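# Pour the ball along gutters into the roofed box

## Task

Get the ball out of the gutter where it starts and into the box that stands by a different arm. The box has a roof and one open side. It must not be slid, raised, rotated or tilted beyond a small amount, or the task fails. The ball may be tipped from one gutter into another and from a gutter into the box. If the ball drops noticeably below table-top height at any moment when no robot is carrying it, the task fails. A gutter holds the ball only while its open end sits higher than the other end; if its handle is held vertical, the ball rolls out. Arm bases, in metres, with facing in degrees counter-clockwise from +x: arm1 at x=-1.71 y=+0.31 z=+0.92 facing -13; arm2 at x=+0.00 y=-0.02 z=+0.95 facing -89; arm3 at x=+1.71 y=+0.44 z=+0.93 facing -165. Finish by opening the grippers and pulling the arms away; the ball must stay in the box with no robot holding anything in place. Nothing may be knocked or placed outside the work area, and two robots must never press hard against each other.

## Robot and tools

Robots: three identical i2rt Big YAM arms named arm1, arm2 and arm3, each with six revolute joints, a two-finger gripper and a wrist camera. With joints 1 and 6 at zero and the hand level and pointing ahead, the wrist camera rides on top of the hand looking toward the fingertips. Reach is roughly 1.0 m from the joint1 axis. Room cameras: cam_end_1, cam_end_2, cam_gap_1, cam_gap_2, cam_side, cam_top; wrist cameras: arm1_cam_wrist, arm2_cam_wrist, arm3_cam_wrist.

Frame: one shared scene frame, origin on the floor, +z up. The hand point is midway between the fingertips; the hand z axis runs along the fingers and the fingers close along hand y. Base positions and facings are listed in the task.

execute_actions(actions, cameras): actions is a list holding either one action or nothing (nothing just returns state and images). One action is an object keyed by robot name; under each name is "joints", an object of absolute joint targets keyed by joint name. Only the joints you list get new targets; unnamed joints and arms may keep pushing toward earlier targets. All motions in the action start together and may finish at different times. Joints and ranges (radians unless noted; the ± is how close counts as arrived):
- joint1_rad -2.879 to 2.879 ±0.045: turns the arm about its base, positive counter-clockwise seen from above; 0 points the arm along the base facing.
- joint2_rad 0 to 3.141 ±0.14: shoulder; 0 has the upper arm pointing back roughly level, increasing lifts it up then forward.
- joint3_rad 0 to 3.019 ±0.09: elbow; 0 is folded, increasing opens it.
- joint4_rad -1.692 to 1.57 ±0.055: hand pitch, positive tilts fingers up.
- joint5_rad -1.57 to 1.57 ±0.03: hand yaw, positive toward the arm's right.
- joint6_rad -2.094 to 2.094 ±0.035: hand roll, positive clockwise viewed from behind the hand.
- gripper_m 0 to 0.093 ±0.003: fingertip gap in metres; each pad pushes with roughly 50 to 62 N at most.
An unknown key or out-of-range number rejects the whole call and nothing moves. cameras is a list of camera names (or "all"); omitted or null gives all, an empty list gives none, an unknown name rejects the call. Images come back in the order given on the "pictures" line, taken when the call ends. Joints move at different speeds, so the hand can sweep a wide path between postures.

wait(seconds): 0 to 10; commands nothing and returns state and images like an empty action.

zoom_image(camera, region): region is [x0, y0, x1, y1] in pixels of that camera's most recent full image, top-left is (0, 0), at most 504 by 504. Only cameras present in the latest result can be zoomed.

read_manual(section): returns the URDF licence text ("licences"); no motion.

finished_scene(scene): pass the number of the current scene to end it; irreversible, and the result reports success. Replying with no tool call also ends things.

Reading results: joint_status tells how each commanded motion ended. "off_target" means it stopped short and may still push. After "contact_stop" or "time_out" the joint holds where it stopped, except that a timed-out joint may keep a target within 0.375, 0.375, 0.113, 0.225, 0.075, 0.3 rad (joints 1 to 6) of its position and keep pushing; on_its_own lists such things, and its "held at" value is the held target, not the current angle. Sending a joint its reported position relieves the push. "joint command not followed" (often with a "cause:" line) means a self- or arm-to-arm collision guard blocked that arm's joint targets; the gripper part still runs, and the blocked targets may be retried on later actions. That guard can react late and ignores fingers, gripper housings and wrist cameras between arms. If a result reports a stop, later motion calls in the same reply are skipped. Tiny target changes may not move a joint.

Cautions: arms do not stop on contact and can push very hard; nothing in the state reports robot-robot contact, and a hard press between arms fails everything. Holding loads heats motors: a MOTOR HOT line appears from 85 °C, and at 100 °C an OVER-TEMPERATURE FAULT drops that arm, with "limit_stop_at_motor_heat" in its joint_status; resend targets afterward. The robot keeps its last command while you think, and loose objects may get an occasional nudge. Avoid drops, slipping grips, slams and tipping the box; keep the ball above table height unless held; leave everything resting on its own at the end, grippers open and arms withdrawn.

Each tool is called after "Call:" by a JSON object that holds its "op" and its "data".

## Session

Call:
{"op": "execute_actions", "data": {"actions": []}}

Scene clock: 0.00 s.
arm1.joint_positions: joint1_rad=-0.839 joint2_rad=+0.301 joint3_rad=+1.522 joint4_rad=-1.328 joint5_rad=+0.021 joint6_rad=+0.228 gripper_m=+0.094
arm1.joint_status: not commanded
arm1.hand: x=-1.7004 y=+0.2537 z=+1.5603 quat_wxyz=(-0.609, -0.459, -0.586, +0.274) (m; scene frame)
arm2.joint_positions: joint1_rad=-0.043 joint2_rad=+0.579 joint3_rad=+1.652 joint4_rad=-1.590 joint5_rad=+0.233 joint6_rad=+0.082 gripper_m=+0.094
arm2.joint_status: not commanded
arm2.hand: x=-0.0355 y=-0.1513 z=+1.5626 quat_wxyz=(-0.292, -0.675, -0.528, +0.424) (m; scene frame)
arm3.joint_positions: joint1_rad=-0.250 joint2_rad=+0.312 joint3_rad=+1.662 joint4_rad=-1.171 joint5_rad=-0.083 joint6_rad=-0.572 gripper_m=+0.095
arm3.joint_status: not commanded
arm3.hand: x=+1.7150 y=+0.4269 z=+1.6563 quat_wxyz=(+0.189, -0.600, -0.216, +0.747) (m; scene frame)
pictures: arm1_cam_wrist, arm2_cam_wrist, arm3_cam_wrist, cam_end_1, cam_end_2, cam_gap_1, cam_gap_2, cam_side, cam_top
Images, in order (width x height): arm1_cam_wrist 616x616, arm2_cam_wrist 616x616, arm3_cam_wrist 616x616, cam_end_1 896x504, cam_end_2 896x504, cam_gap_1 896x504, cam_gap_2 896x504, cam_side 896x504, cam_top 896x504.

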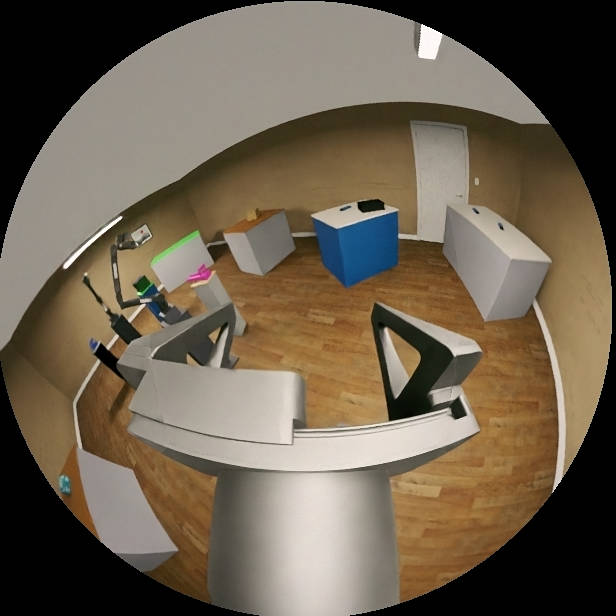

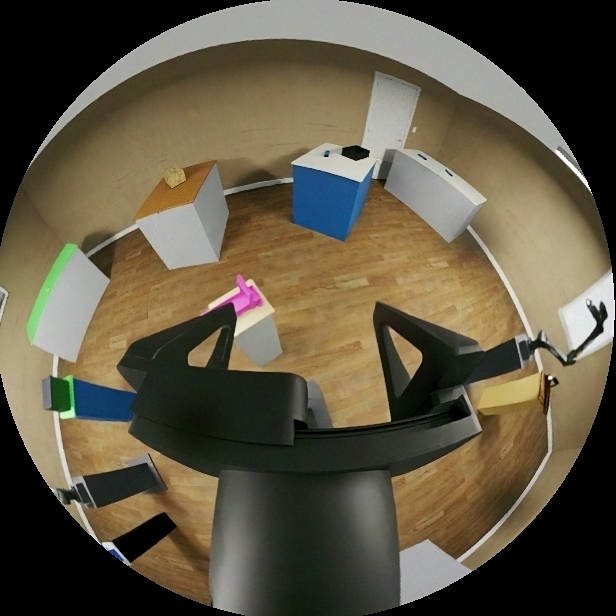

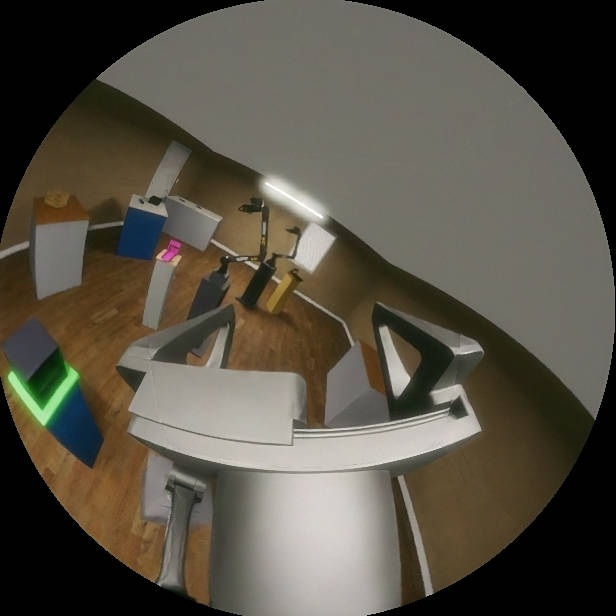

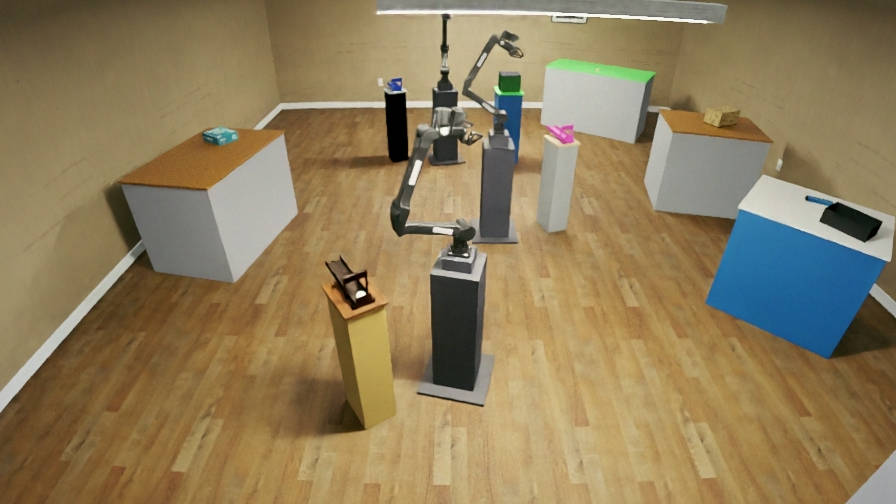

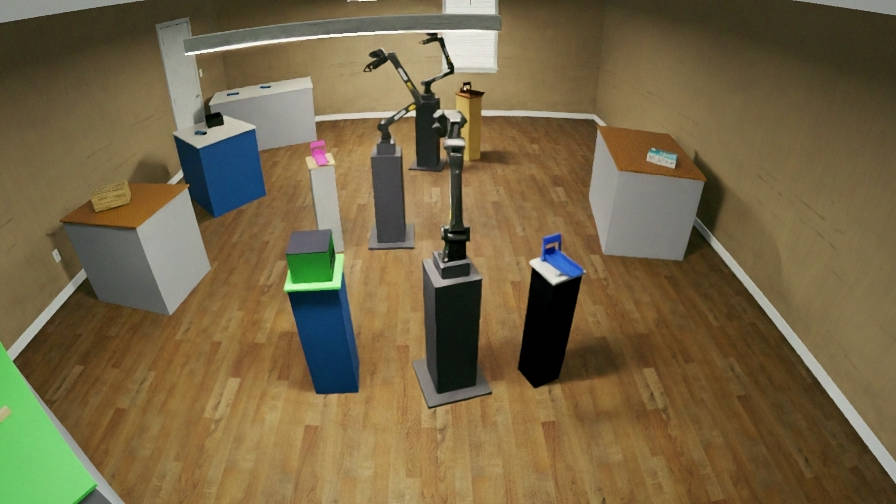

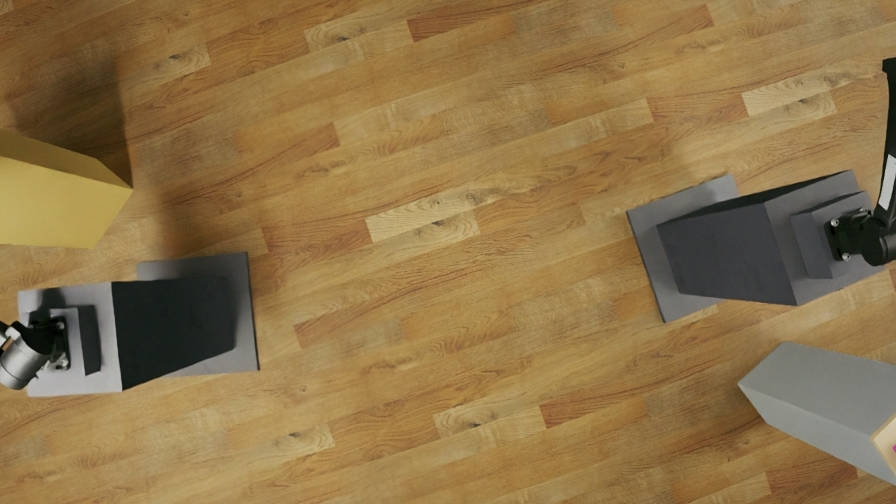

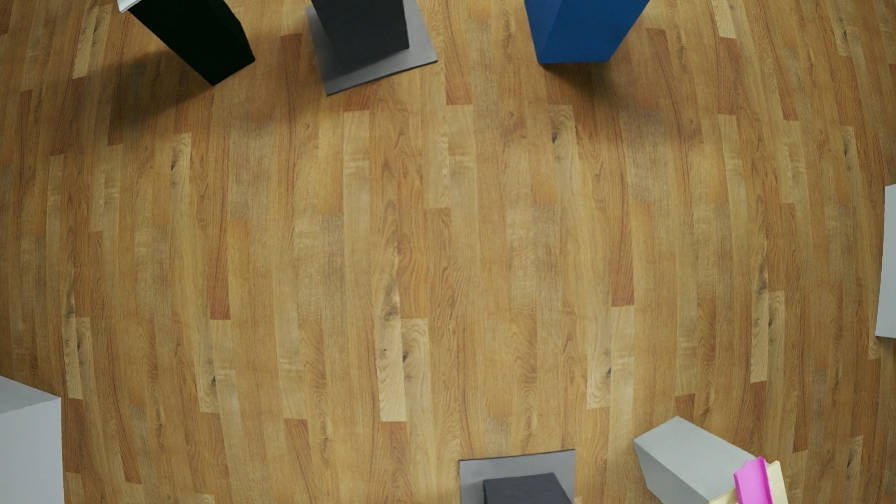

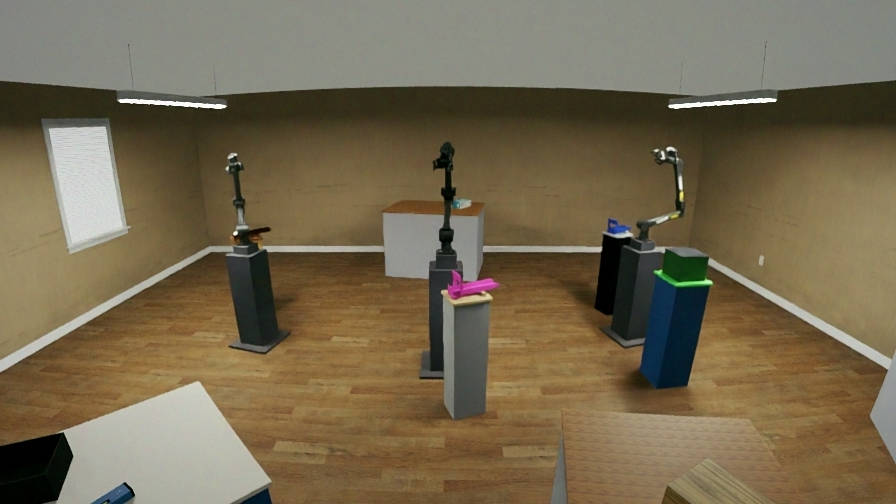

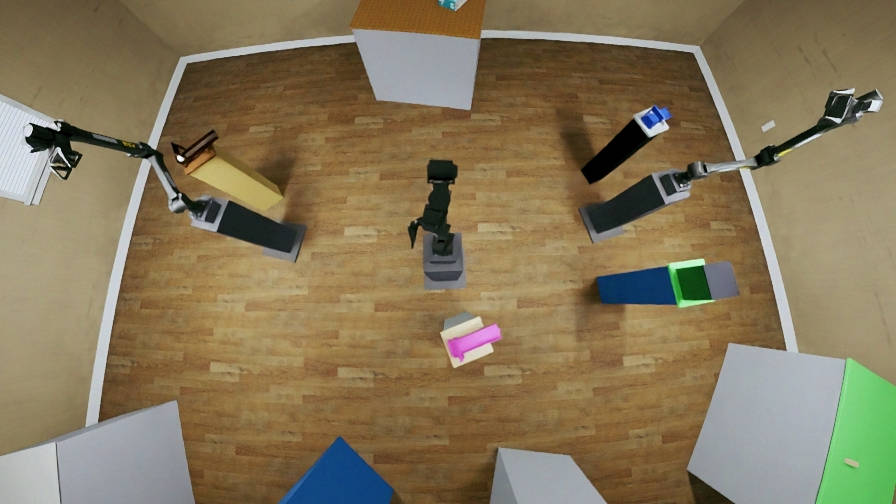

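Call:
{"op": "zoom_image", "data": {"camera": "cam_end_1", "region": [290, 230, 430, 330]}}

Call:
{"op": "zoom_image", "data": {"camera": "cam_end_2", "region": [260, 210, 620, 310]}}

Call:
{"op": "zoom_image", "data": {"camera": "cam_side", "region": [420, 250, 520, 320]}}

Region (290, 230, 430, 330) of cam_end_1's 896x504 image, scaled by 3.600, with more detail than that image has; it fills the top 360 rows of this view, and the rest is white.

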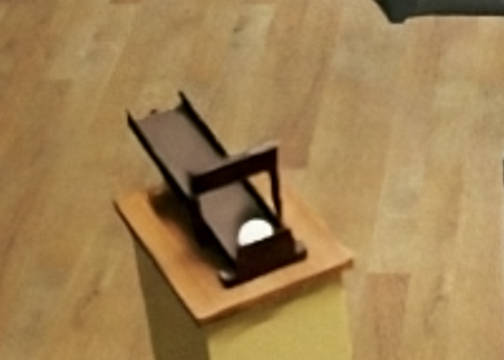

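Region (260, 210, 620, 310) of cam_end_2's 896x504 image, scaled by 1.400, with more detail than that image has.

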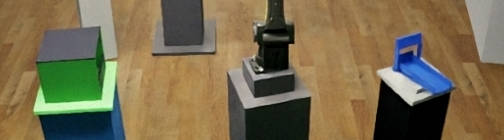

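Region (420, 250, 520, 320) of cam_side's 896x504 image, scaled by 5.040, with more detail than that image has; it fills the top 353 rows of this view, and the rest is white.

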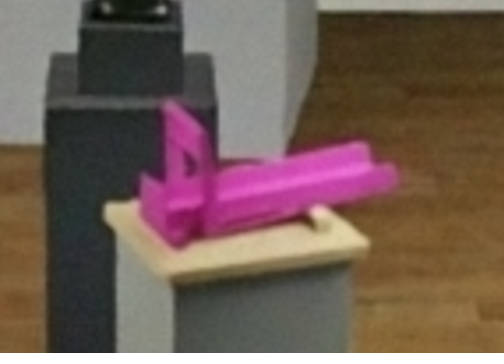

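Call:
{"op": "execute_actions", "data": {"actions": [{"arm1":{"joints":{"joint1_rad":2.09,"joint2_rad":1.516,"joint3_rad":1.602,"joint4_rad":-1.657,"joint5_rad":0,"joint6_rad":0}},"arm2":{"joints":{"joint1_rad":0.2,"joint2_rad":1.516,"joint3_rad":1.602,"joint4_rad":-1.657,"joint5_rad":0,"joint6_rad":0}},"arm3":{"joints":{"joint1_rad":1.36,"joint2_rad":0.8,"joint3_rad":0.9,"joint4_rad":-0.5,"joint5_rad":0,"joint6_rad":0}}}], "cameras": ["arm1_cam_wrist","arm2_cam_wrist","arm3_cam_wrist","cam_end_1","cam_top"]}}

Scene clock: 2.97 s.
arm1.joint_positions: joint1_rad=+2.091 joint2_rad=+1.519 joint3_rad=+1.594 joint4_rad=-1.643 joint5_rad=-0.001 joint6_rad=+0.006 gripper_m=+0.094
arm1.joint_status: all done
arm1.hand: x=-1.8478 y=+0.7403 z=+1.2170 quat_wxyz=(-0.008, +0.800, -0.600, +0.002) (m; scene frame)
arm2.joint_positions: joint1_rad=+0.194 joint2_rad=+1.539 joint3_rad=+1.588 joint4_rad=-1.643 joint5_rad=+0.002 joint6_rad=+0.016 gripper_m=+0.094
arm2.joint_status: all done
arm2.hand: x=+0.0961 y=-0.4654 z=+1.2365 quat_wxyz=(+0.012, -0.637, -0.771, +0.001) (m; scene frame)
arm3.joint_positions: joint1_rad=+1.357 joint2_rad=+0.793 joint3_rad=+0.885 joint4_rad=-0.521 joint5_rad=+0.001 joint6_rad=-0.010 gripper_m=+0.095
arm3.joint_status: all done
arm3.hand: x=+1.7384 y=+0.0345 z=+1.3070 quat_wxyz=(-0.385, -0.576, -0.615, +0.376) (m; scene frame)
pictures: arm1_cam_wrist, arm2_cam_wrist, arm3_cam_wrist, cam_end_1, cam_top
Images, in order (width x height): arm1_cam_wrist 616x616, arm2_cam_wrist 616x616, arm3_cam_wrist 616x616, cam_end_1 896x504, cam_top 896x504.

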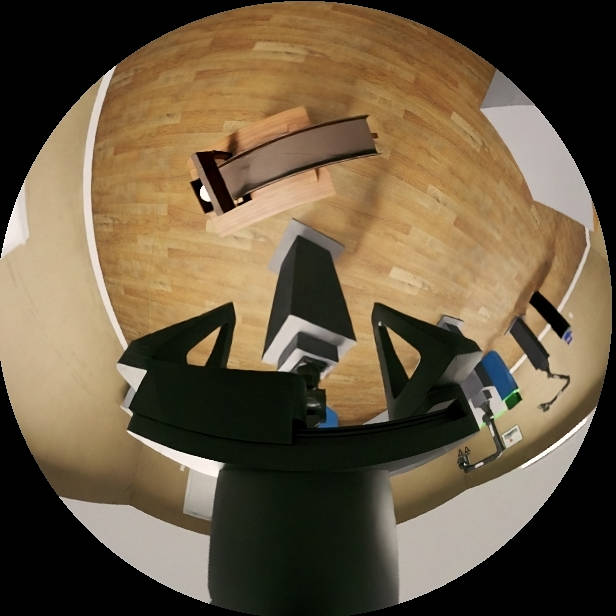

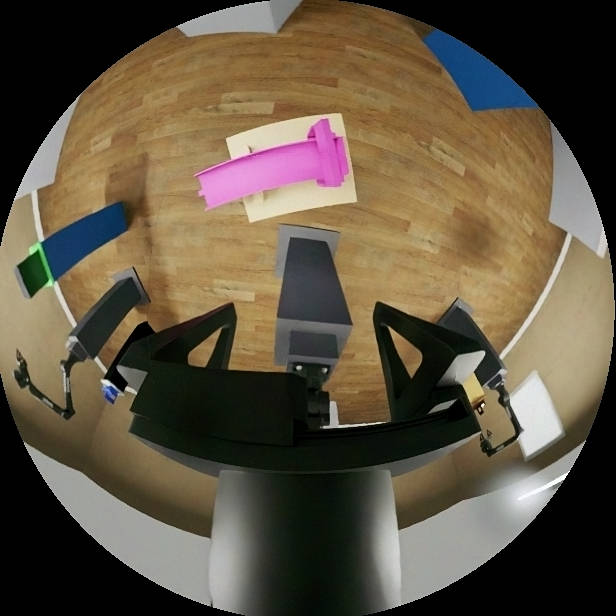

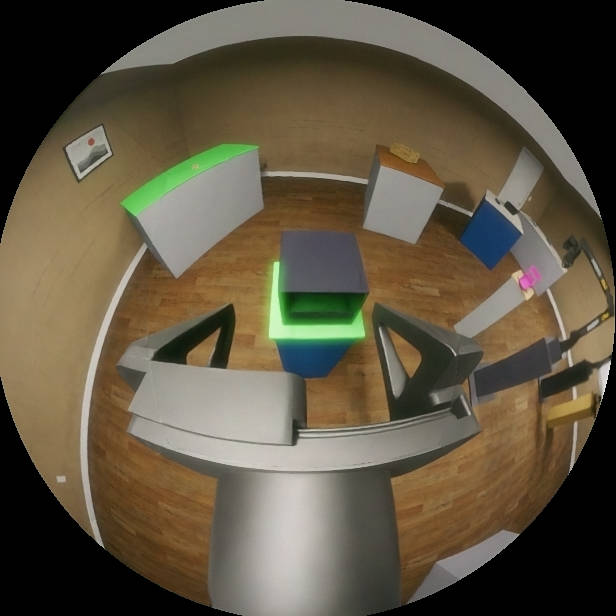

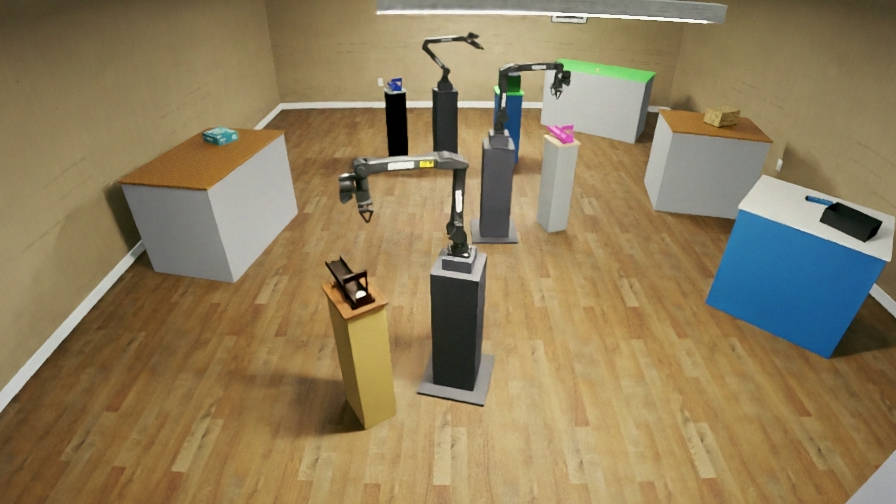

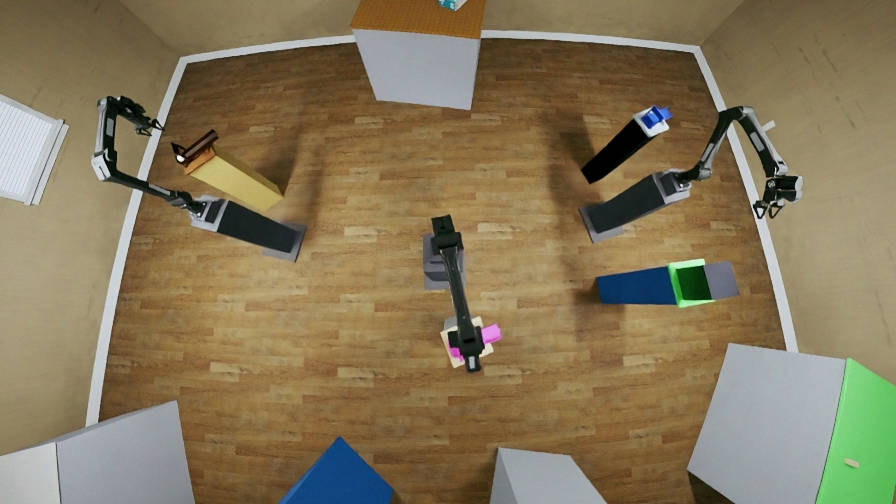

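Call:
{"op": "execute_actions", "data": {"actions": [{"arm1":{"joints":{"joint1_rad":2.54,"joint2_rad":1.728,"joint3_rad":1.493,"joint4_rad":-1.336,"joint5_rad":0.3,"joint6_rad":0}},"arm2":{"joints":{"joint1_rad":0.04,"joint2_rad":1.728,"joint3_rad":1.493,"joint4_rad":-1.336,"joint5_rad":-0.3,"joint6_rad":-0.4}},"arm3":{"joints":{"joint1_rad":-1.71,"joint2_rad":1.516,"joint3_rad":1.602,"joint4_rad":-1.657,"joint5_rad":0,"joint6_rad":0}}}], "cameras": ["arm1_cam_wrist","arm2_cam_wrist","arm3_cam_wrist","cam_end_1","cam_side"]}}

Call:
{"op": "zoom_image", "data": {"camera": "cam_side", "region": [380, 200, 540, 320]}}

Call:
{"op": "zoom_image", "data": {"camera": "cam_end_1", "region": [260, 170, 460, 330]}}

Scene clock: 6.00 s.
arm1.joint_positions: joint1_rad=+2.550 joint2_rad=+1.721 joint3_rad=+1.484 joint4_rad=-1.350 joint5_rad=+0.298 joint6_rad=+0.006 gripper_m=+0.094
arm1.joint_status: all done
arm1.hand: x=-2.0293 y=+0.7191 z=+1.0864 quat_wxyz=(-0.140, +0.905, -0.396, +0.071) (m; scene frame)
arm2.joint_positions: joint1_rad=+0.033 joint2_rad=+1.757 joint3_rad=+1.481 joint4_rad=-1.352 joint5_rad=-0.298 joint6_rad=-0.383 gripper_m=+0.094
arm2.joint_status: all done
arm2.hand: x=+0.0752 y=-0.5321 z=+1.1011 quat_wxyz=(-0.101, -0.538, -0.830, -0.102) (m; scene frame)
arm3.joint_positions: joint1_rad=-1.715 joint2_rad=+1.531 joint3_rad=+1.559 joint4_rad=-1.644 joint5_rad=+0.000 joint6_rad=-0.008 gripper_m=+0.095
arm3.joint_status: all done
arm3.hand: x=+1.6654 y=+0.8854 z=+1.2086 quat_wxyz=(-0.016, -0.750, +0.661, -0.011) (m; scene frame)
pictures: arm1_cam_wrist, arm2_cam_wrist, arm3_cam_wrist, cam_end_1, cam_side
Images, in order (width x height): arm1_cam_wrist 616x616, arm2_cam_wrist 616x616, arm3_cam_wrist 616x616, cam_end_1 896x504, cam_side 896x504.

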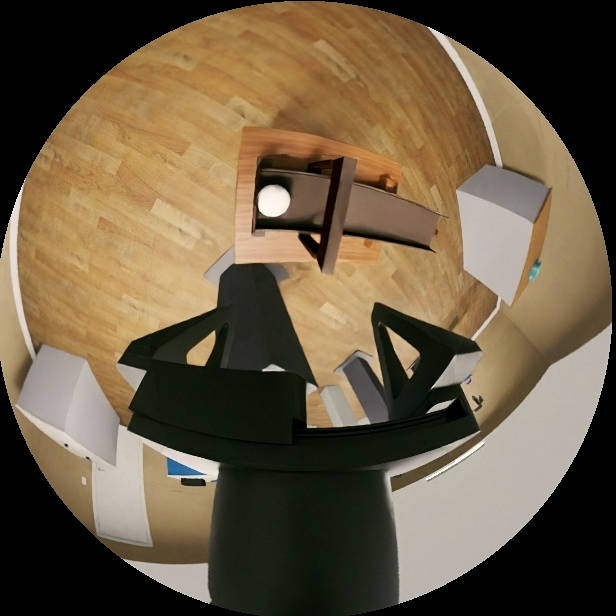

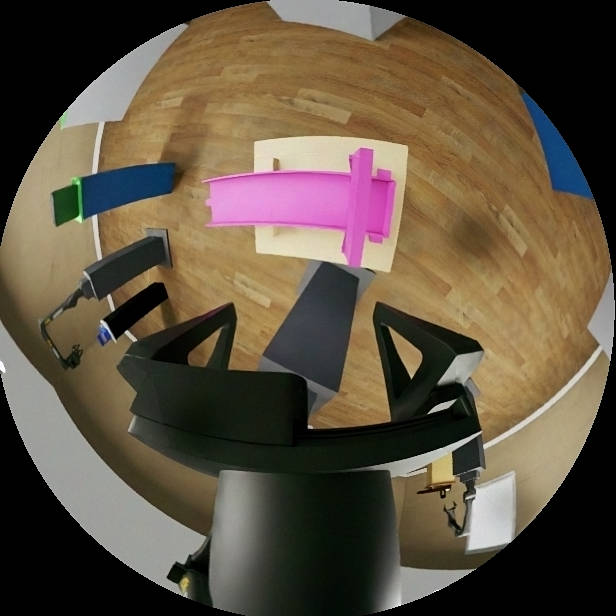

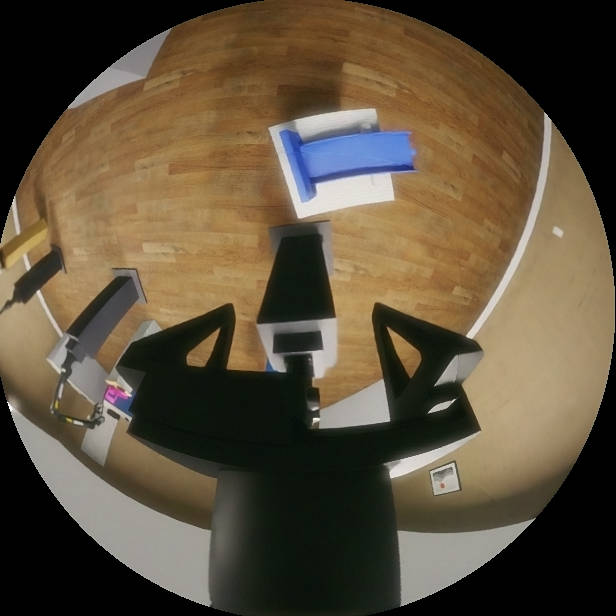

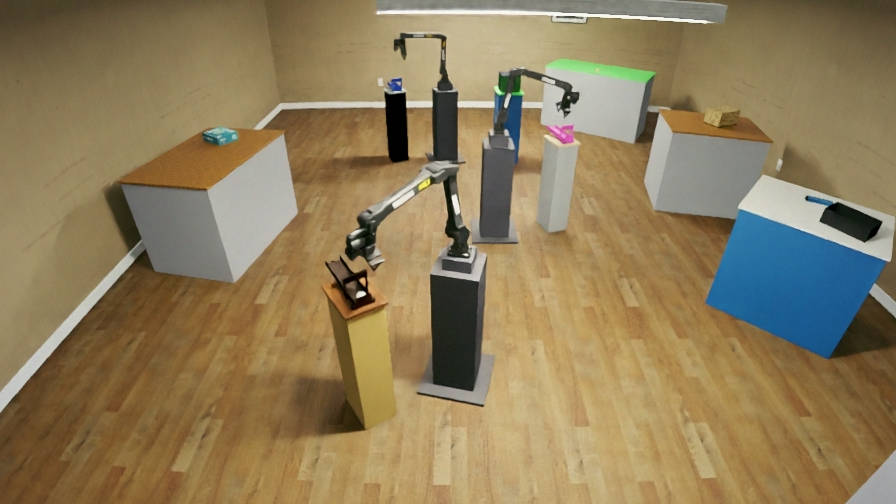

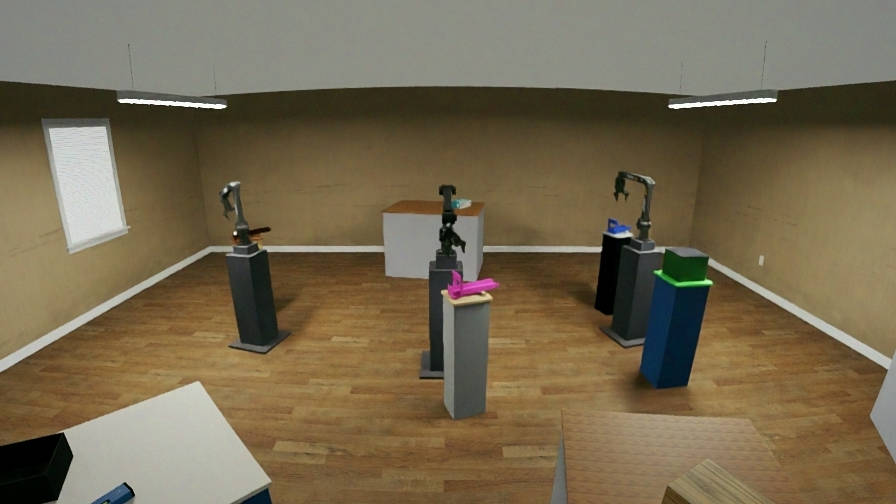

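Region (380, 200, 540, 320) of cam_side's 896x504 image, scaled by 3.150, with more detail than that image has; it fills the top 378 rows of this view, and the rest is white.

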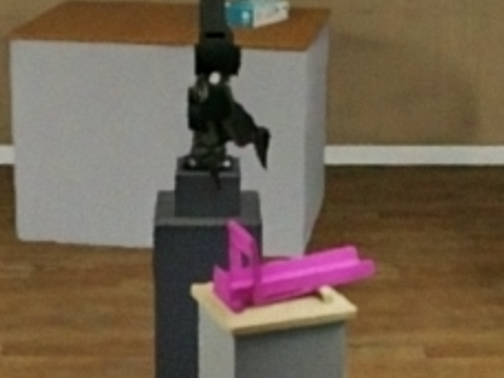

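Region (260, 170, 460, 330) of cam_end_1's 896x504 image, scaled by 2.520, with more detail than that image has; it fills the top 403 rows of this view, and the rest is white.

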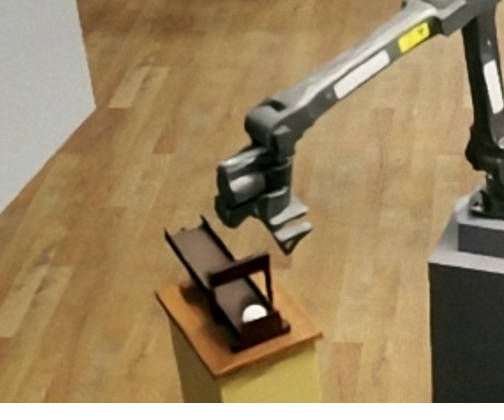

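Call:
{"op": "execute_actions", "data": {"actions": [{"arm1":{"joints":{"joint1_rad":2.40,"joint5_rad":0.2}},"arm2":{"joints":{"joint2_rad":1.853,"joint3_rad":1.311,"joint4_rad":-1.029,"joint5_rad":-0.2}},"arm3":{"joints":{"joint1_rad":-1.6,"joint2_rad":1.728,"joint3_rad":1.493,"joint4_rad":-1.336,"joint5_rad":0.2,"joint6_rad":-0.1}}}], "cameras": []}}

Call:
{"op": "execute_actions", "data": {"actions": [{"arm1":{"joints":{"joint2_rad":1.815,"joint3_rad":1.344,"joint4_rad":-1.10}}}], "cameras": ["arm1_cam_wrist","arm2_cam_wrist","arm3_cam_wrist"]}}

Scene clock: 7.63 s.
arm1.joint_positions: joint1_rad=+2.388 joint2_rad=+1.721 joint3_rad=+1.484 joint4_rad=-1.350 joint5_rad=+0.202 joint6_rad=+0.006 gripper_m=+0.094
arm1.joint_status: all done
arm1.hand: x=-1.9723 y=+0.7552 z=+1.0834 quat_wxyz=(-0.092, +0.875, -0.471, +0.058) (m; scene frame)
arm2.joint_positions: joint1_rad=+0.033 joint2_rad=+1.877 joint3_rad=+1.300 joint4_rad=-1.046 joint5_rad=-0.201 joint6_rad=-0.384 gripper_m=+0.094
arm2.joint_status: all done
arm2.hand: x=+0.0570 y=-0.5298 z=+0.9740 quat_wxyz=(-0.063, -0.540, -0.836, -0.072) (m; scene frame)
arm3.joint_positions: joint1_rad=-1.592 joint2_rad=+1.738 joint3_rad=+1.471 joint4_rad=-1.350 joint5_rad=+0.196 joint6_rad=-0.090 gripper_m=+0.095
arm3.joint_status: all done
arm3.hand: x=+1.6273 y=+0.9463 z=+1.0820 quat_wxyz=(+0.058, -0.812, +0.576, -0.075) (m; scene frame)
pictures: none
No camera images: the call's "cameras" was empty. Leave "cameras" out to get every camera's image.

Scene clock: 8.67 s.
arm1.joint_positions: joint1_rad=+2.388 joint2_rad=+1.818 joint3_rad=+1.337 joint4_rad=-1.114 joint5_rad=+0.202 joint6_rad=+0.006 gripper_m=+0.094
arm1.joint_status: all done
arm1.hand: x=-1.9710 y=+0.7560 z=+0.9828 quat_wxyz=(-0.090, +0.875, -0.471, +0.062) (m; scene frame)
arm2.joint_positions: joint1_rad=+0.033 joint2_rad=+1.877 joint3_rad=+1.300 joint4_rad=-1.046 joint5_rad=-0.201 joint6_rad=-0.384 gripper_m=+0.094
arm2.joint_status: not commanded
arm2.hand: x=+0.0570 y=-0.5298 z=+0.9740 quat_wxyz=(-0.063, -0.540, -0.836, -0.072) (m; scene frame)
arm3.joint_positions: joint1_rad=-1.592 joint2_rad=+1.738 joint3_rad=+1.471 joint4_rad=-1.350 joint5_rad=+0.196 joint6_rad=-0.090 gripper_m=+0.095
arm3.joint_status: not commanded
arm3.hand: x=+1.6273 y=+0.9463 z=+1.0820 quat_wxyz=(+0.058, -0.812, +0.576, -0.075) (m; scene frame)
pictures: arm1_cam_wrist, arm2_cam_wrist, arm3_cam_wrist
Images, in order (width x height): arm1_cam_wrist 616x616, arm2_cam_wrist 616x616, arm3_cam_wrist 616x616.

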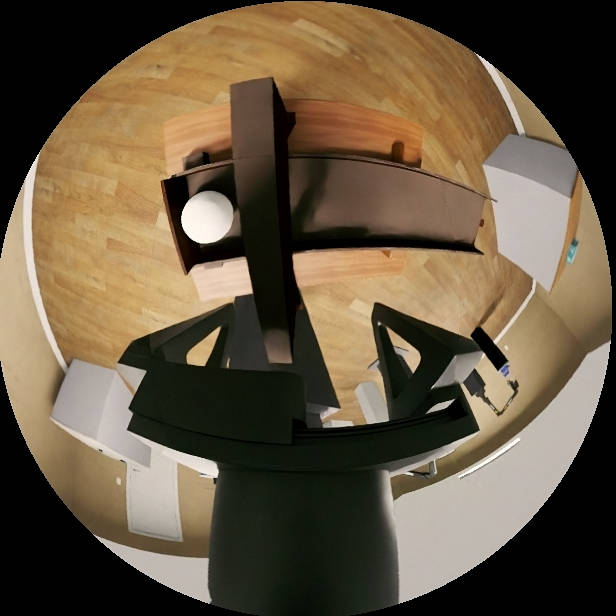

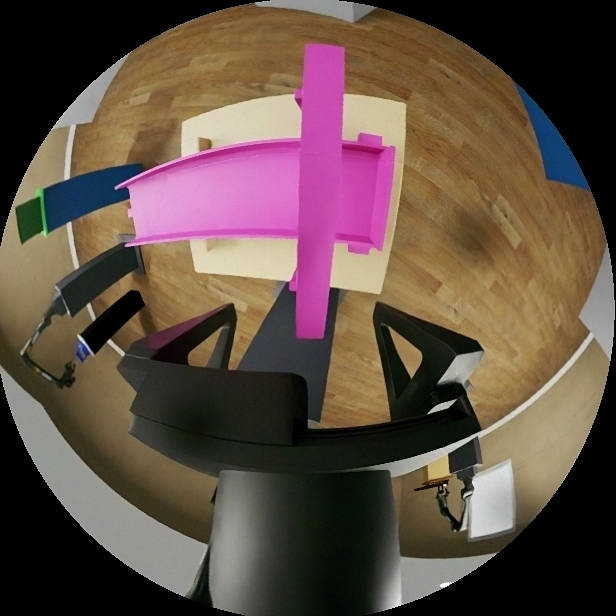

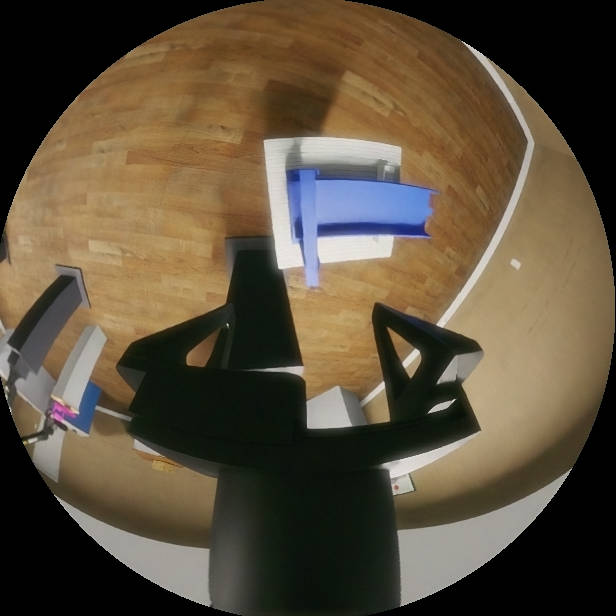

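Call:
{"op": "execute_actions", "data": {"actions": [{"arm1":{"joints":{"joint1_rad":2.43,"joint2_rad":1.914,"joint3_rad":1.493,"joint4_rad":-1.15}},"arm2":{"joints":{"joint1_rad":0.07,"joint2_rad":1.97,"joint3_rad":1.495,"joint4_rad":-1.096}},"arm3":{"joints":{"joint1_rad":-1.635,"joint2_rad":1.893,"joint3_rad":1.452,"joint4_rad":-1.13}}}], "cameras": ["arm1_cam_wrist","arm2_cam_wrist","arm3_cam_wrist"]}}

Scene clock: 10.03 s.
arm1.joint_positions: joint1_rad=+2.424 joint2_rad=+1.899 joint3_rad=+1.449 joint4_rad=-1.137 joint5_rad=+0.202 joint6_rad=+0.006 gripper_m=+0.094
arm1.joint_status: all done
arm1.hand: x=-2.0072 y=+0.7748 z=+0.9787 quat_wxyz=(-0.093, +0.884, -0.455, +0.057) (m; scene frame)
arm2.joint_positions: joint1_rad=+0.069 joint2_rad=+1.969 joint3_rad=+1.446 joint4_rad=-1.081 joint5_rad=-0.201 joint6_rad=-0.384 gripper_m=+0.094
arm2.joint_status: all done
arm2.hand: x=+0.0788 y=-0.5731 z=+0.9734 quat_wxyz=(-0.067, -0.524, -0.847, -0.065) (m; scene frame)
arm3.joint_positions: joint1_rad=-1.635 joint2_rad=+1.910 joint3_rad=+1.435 joint4_rad=-1.144 joint5_rad=+0.197 joint6_rad=-0.091 gripper_m=+0.095
arm3.joint_status: all done
arm3.hand: x=+1.6419 y=+0.9802 z=+0.9801 quat_wxyz=(+0.056, -0.799, +0.593, -0.078) (m; scene frame)
pictures: arm1_cam_wrist, arm2_cam_wrist, arm3_cam_wrist
Images, in order (width x height): arm1_cam_wrist 616x616, arm2_cam_wrist 616x616, arm3_cam_wrist 616x616.

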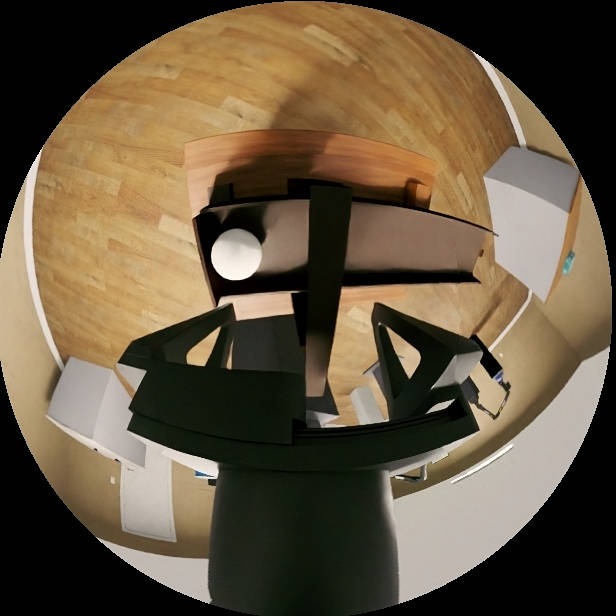

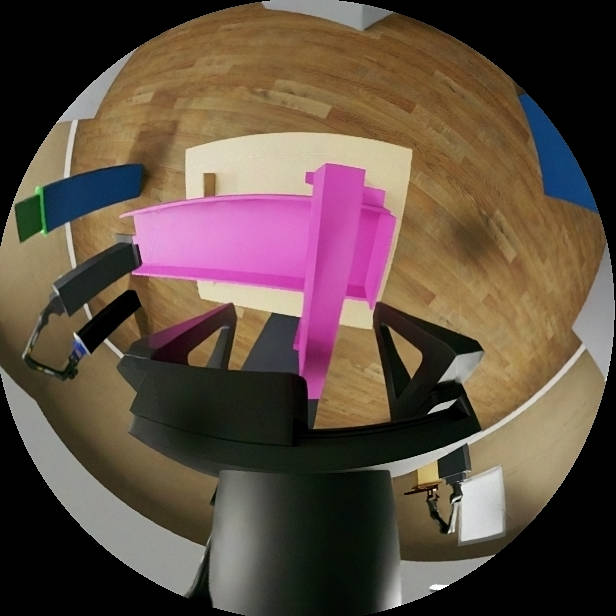

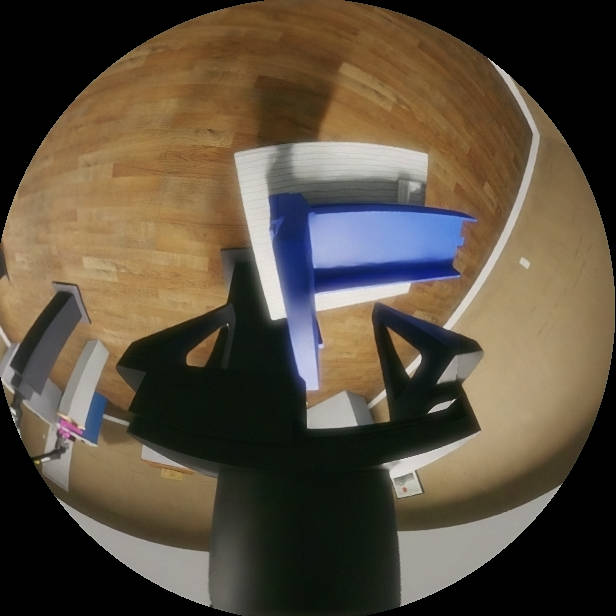

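Call:
{"op": "execute_actions", "data": {"actions": [{"arm1":{"joints":{"gripper_m":0,"joint6_rad":0.06}},"arm2":{"joints":{"gripper_m":0,"joint6_rad":-0.3}},"arm3":{"joints":{"gripper_m":0,"joint6_rad":-0.15}}}], "cameras": []}}

Call:
{"op": "execute_actions", "data": {"actions": [{"arm1":{"joints":{"joint2_rad":1.65,"joint3_rad":1.493,"joint4_rad":-1.2,"joint5_rad":0.4}},"arm2":{"joints":{"joint2_rad":1.65,"joint3_rad":1.493,"joint4_rad":-1.2}},"arm3":{"joints":{"joint2_rad":1.65,"joint3_rad":1.493,"joint4_rad":-1.2}}}], "cameras": ["arm1_cam_wrist","cam_end_1","cam_side"]}}

Scene clock: 11.07 s.
arm1.joint_positions: joint1_rad=+2.424 joint2_rad=+1.899 joint3_rad=+1.450 joint4_rad=-1.138 joint5_rad=+0.204 joint6_rad=+0.045 gripper_m=+0.011
arm1.joint_status: gripper_m off_target (ended at +0.011, target +0.000); the others done
arm1.hand: x=-2.0071 y=+0.7752 z=+0.9790 quat_wxyz=(-0.095, +0.875, -0.472, +0.056) (m; scene frame)
arm2.joint_positions: joint1_rad=+0.068 joint2_rad=+1.969 joint3_rad=+1.447 joint4_rad=-1.085 joint5_rad=-0.204 joint6_rad=-0.324 gripper_m=+0.011
arm2.joint_status: gripper_m off_target (ended at +0.011, target +0.000); the others done
arm2.hand: x=+0.0791 y=-0.5725 z=+0.9738 quat_wxyz=(-0.065, -0.549, -0.830, -0.070) (m; scene frame)
arm3.joint_positions: joint1_rad=-1.635 joint2_rad=+1.903 joint3_rad=+1.435 joint4_rad=-1.142 joint5_rad=+0.207 joint6_rad=-0.138 gripper_m=+0.012
arm3.joint_status: gripper_m off_target (ended at +0.012, target +0.000); the others done
arm3.hand: x=+1.6434 y=+0.9817 z=+0.9843 quat_wxyz=(+0.061, -0.813, +0.574, -0.079) (m; scene frame)
pictures: none
No camera images: the call's "cameras" was empty. Leave "cameras" out to get every camera's image.

Scene clock: 12.43 s.
arm1.joint_positions: joint1_rad=+2.424 joint2_rad=+1.654 joint3_rad=+1.456 joint4_rad=-1.189 joint5_rad=+0.395 joint6_rad=+0.052 gripper_m=+0.011
arm1.joint_status: all done
arm1.hand: x=-1.9777 y=+0.7840 z=+1.1196 quat_wxyz=(-0.222, +0.847, -0.482, +0.007) (m; scene frame)
arm2.joint_positions: joint1_rad=+0.068 joint2_rad=+1.658 joint3_rad=+1.452 joint4_rad=-1.188 joint5_rad=-0.195 joint6_rad=-0.314 gripper_m=+0.011
arm2.joint_status: all done
arm2.hand: x=+0.0788 y=-0.5567 z=+1.1381 quat_wxyz=(-0.127, -0.542, -0.831, +0.016) (m; scene frame)
arm3.joint_positions: joint1_rad=-1.635 joint2_rad=+1.657 joint3_rad=+1.463 joint4_rad=-1.191 joint5_rad=+0.199 joint6_rad=-0.141 gripper_m=+0.012
arm3.joint_status: all done
arm3.hand: x=+1.6434 y=+0.9815 z=+1.1222 quat_wxyz=(+0.135, -0.803, +0.580, +0.005) (m; scene frame)
pictures: arm1_cam_wrist, cam_end_1, cam_side
Images, in order (width x height): arm1_cam_wrist 616x616, cam_end_1 896x504, cam_side 896x504.

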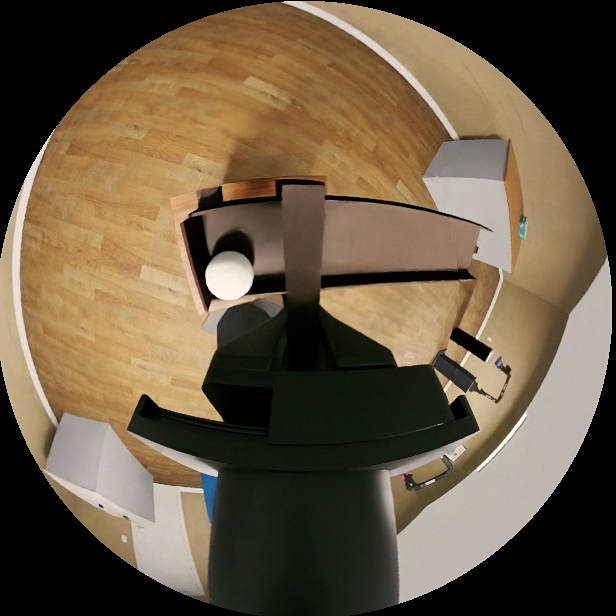

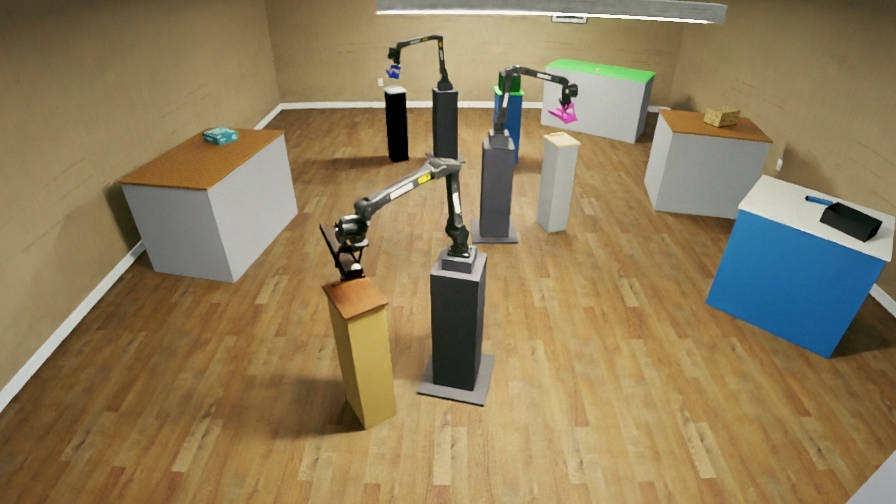

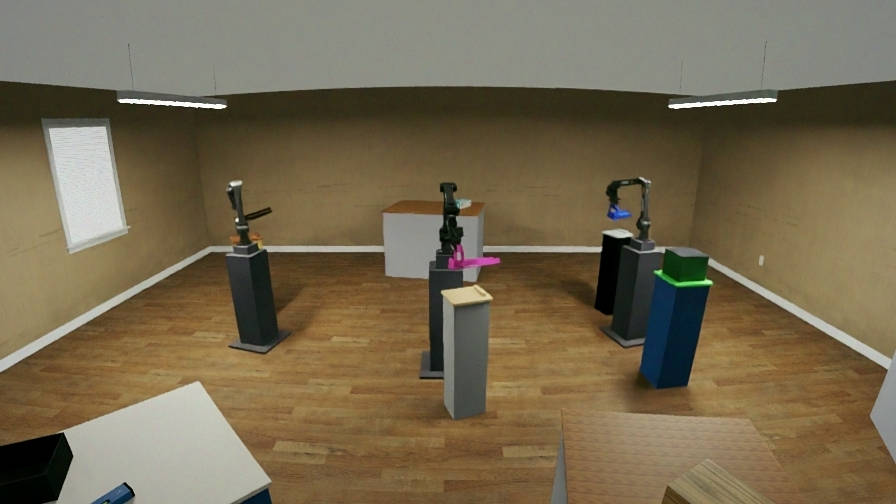

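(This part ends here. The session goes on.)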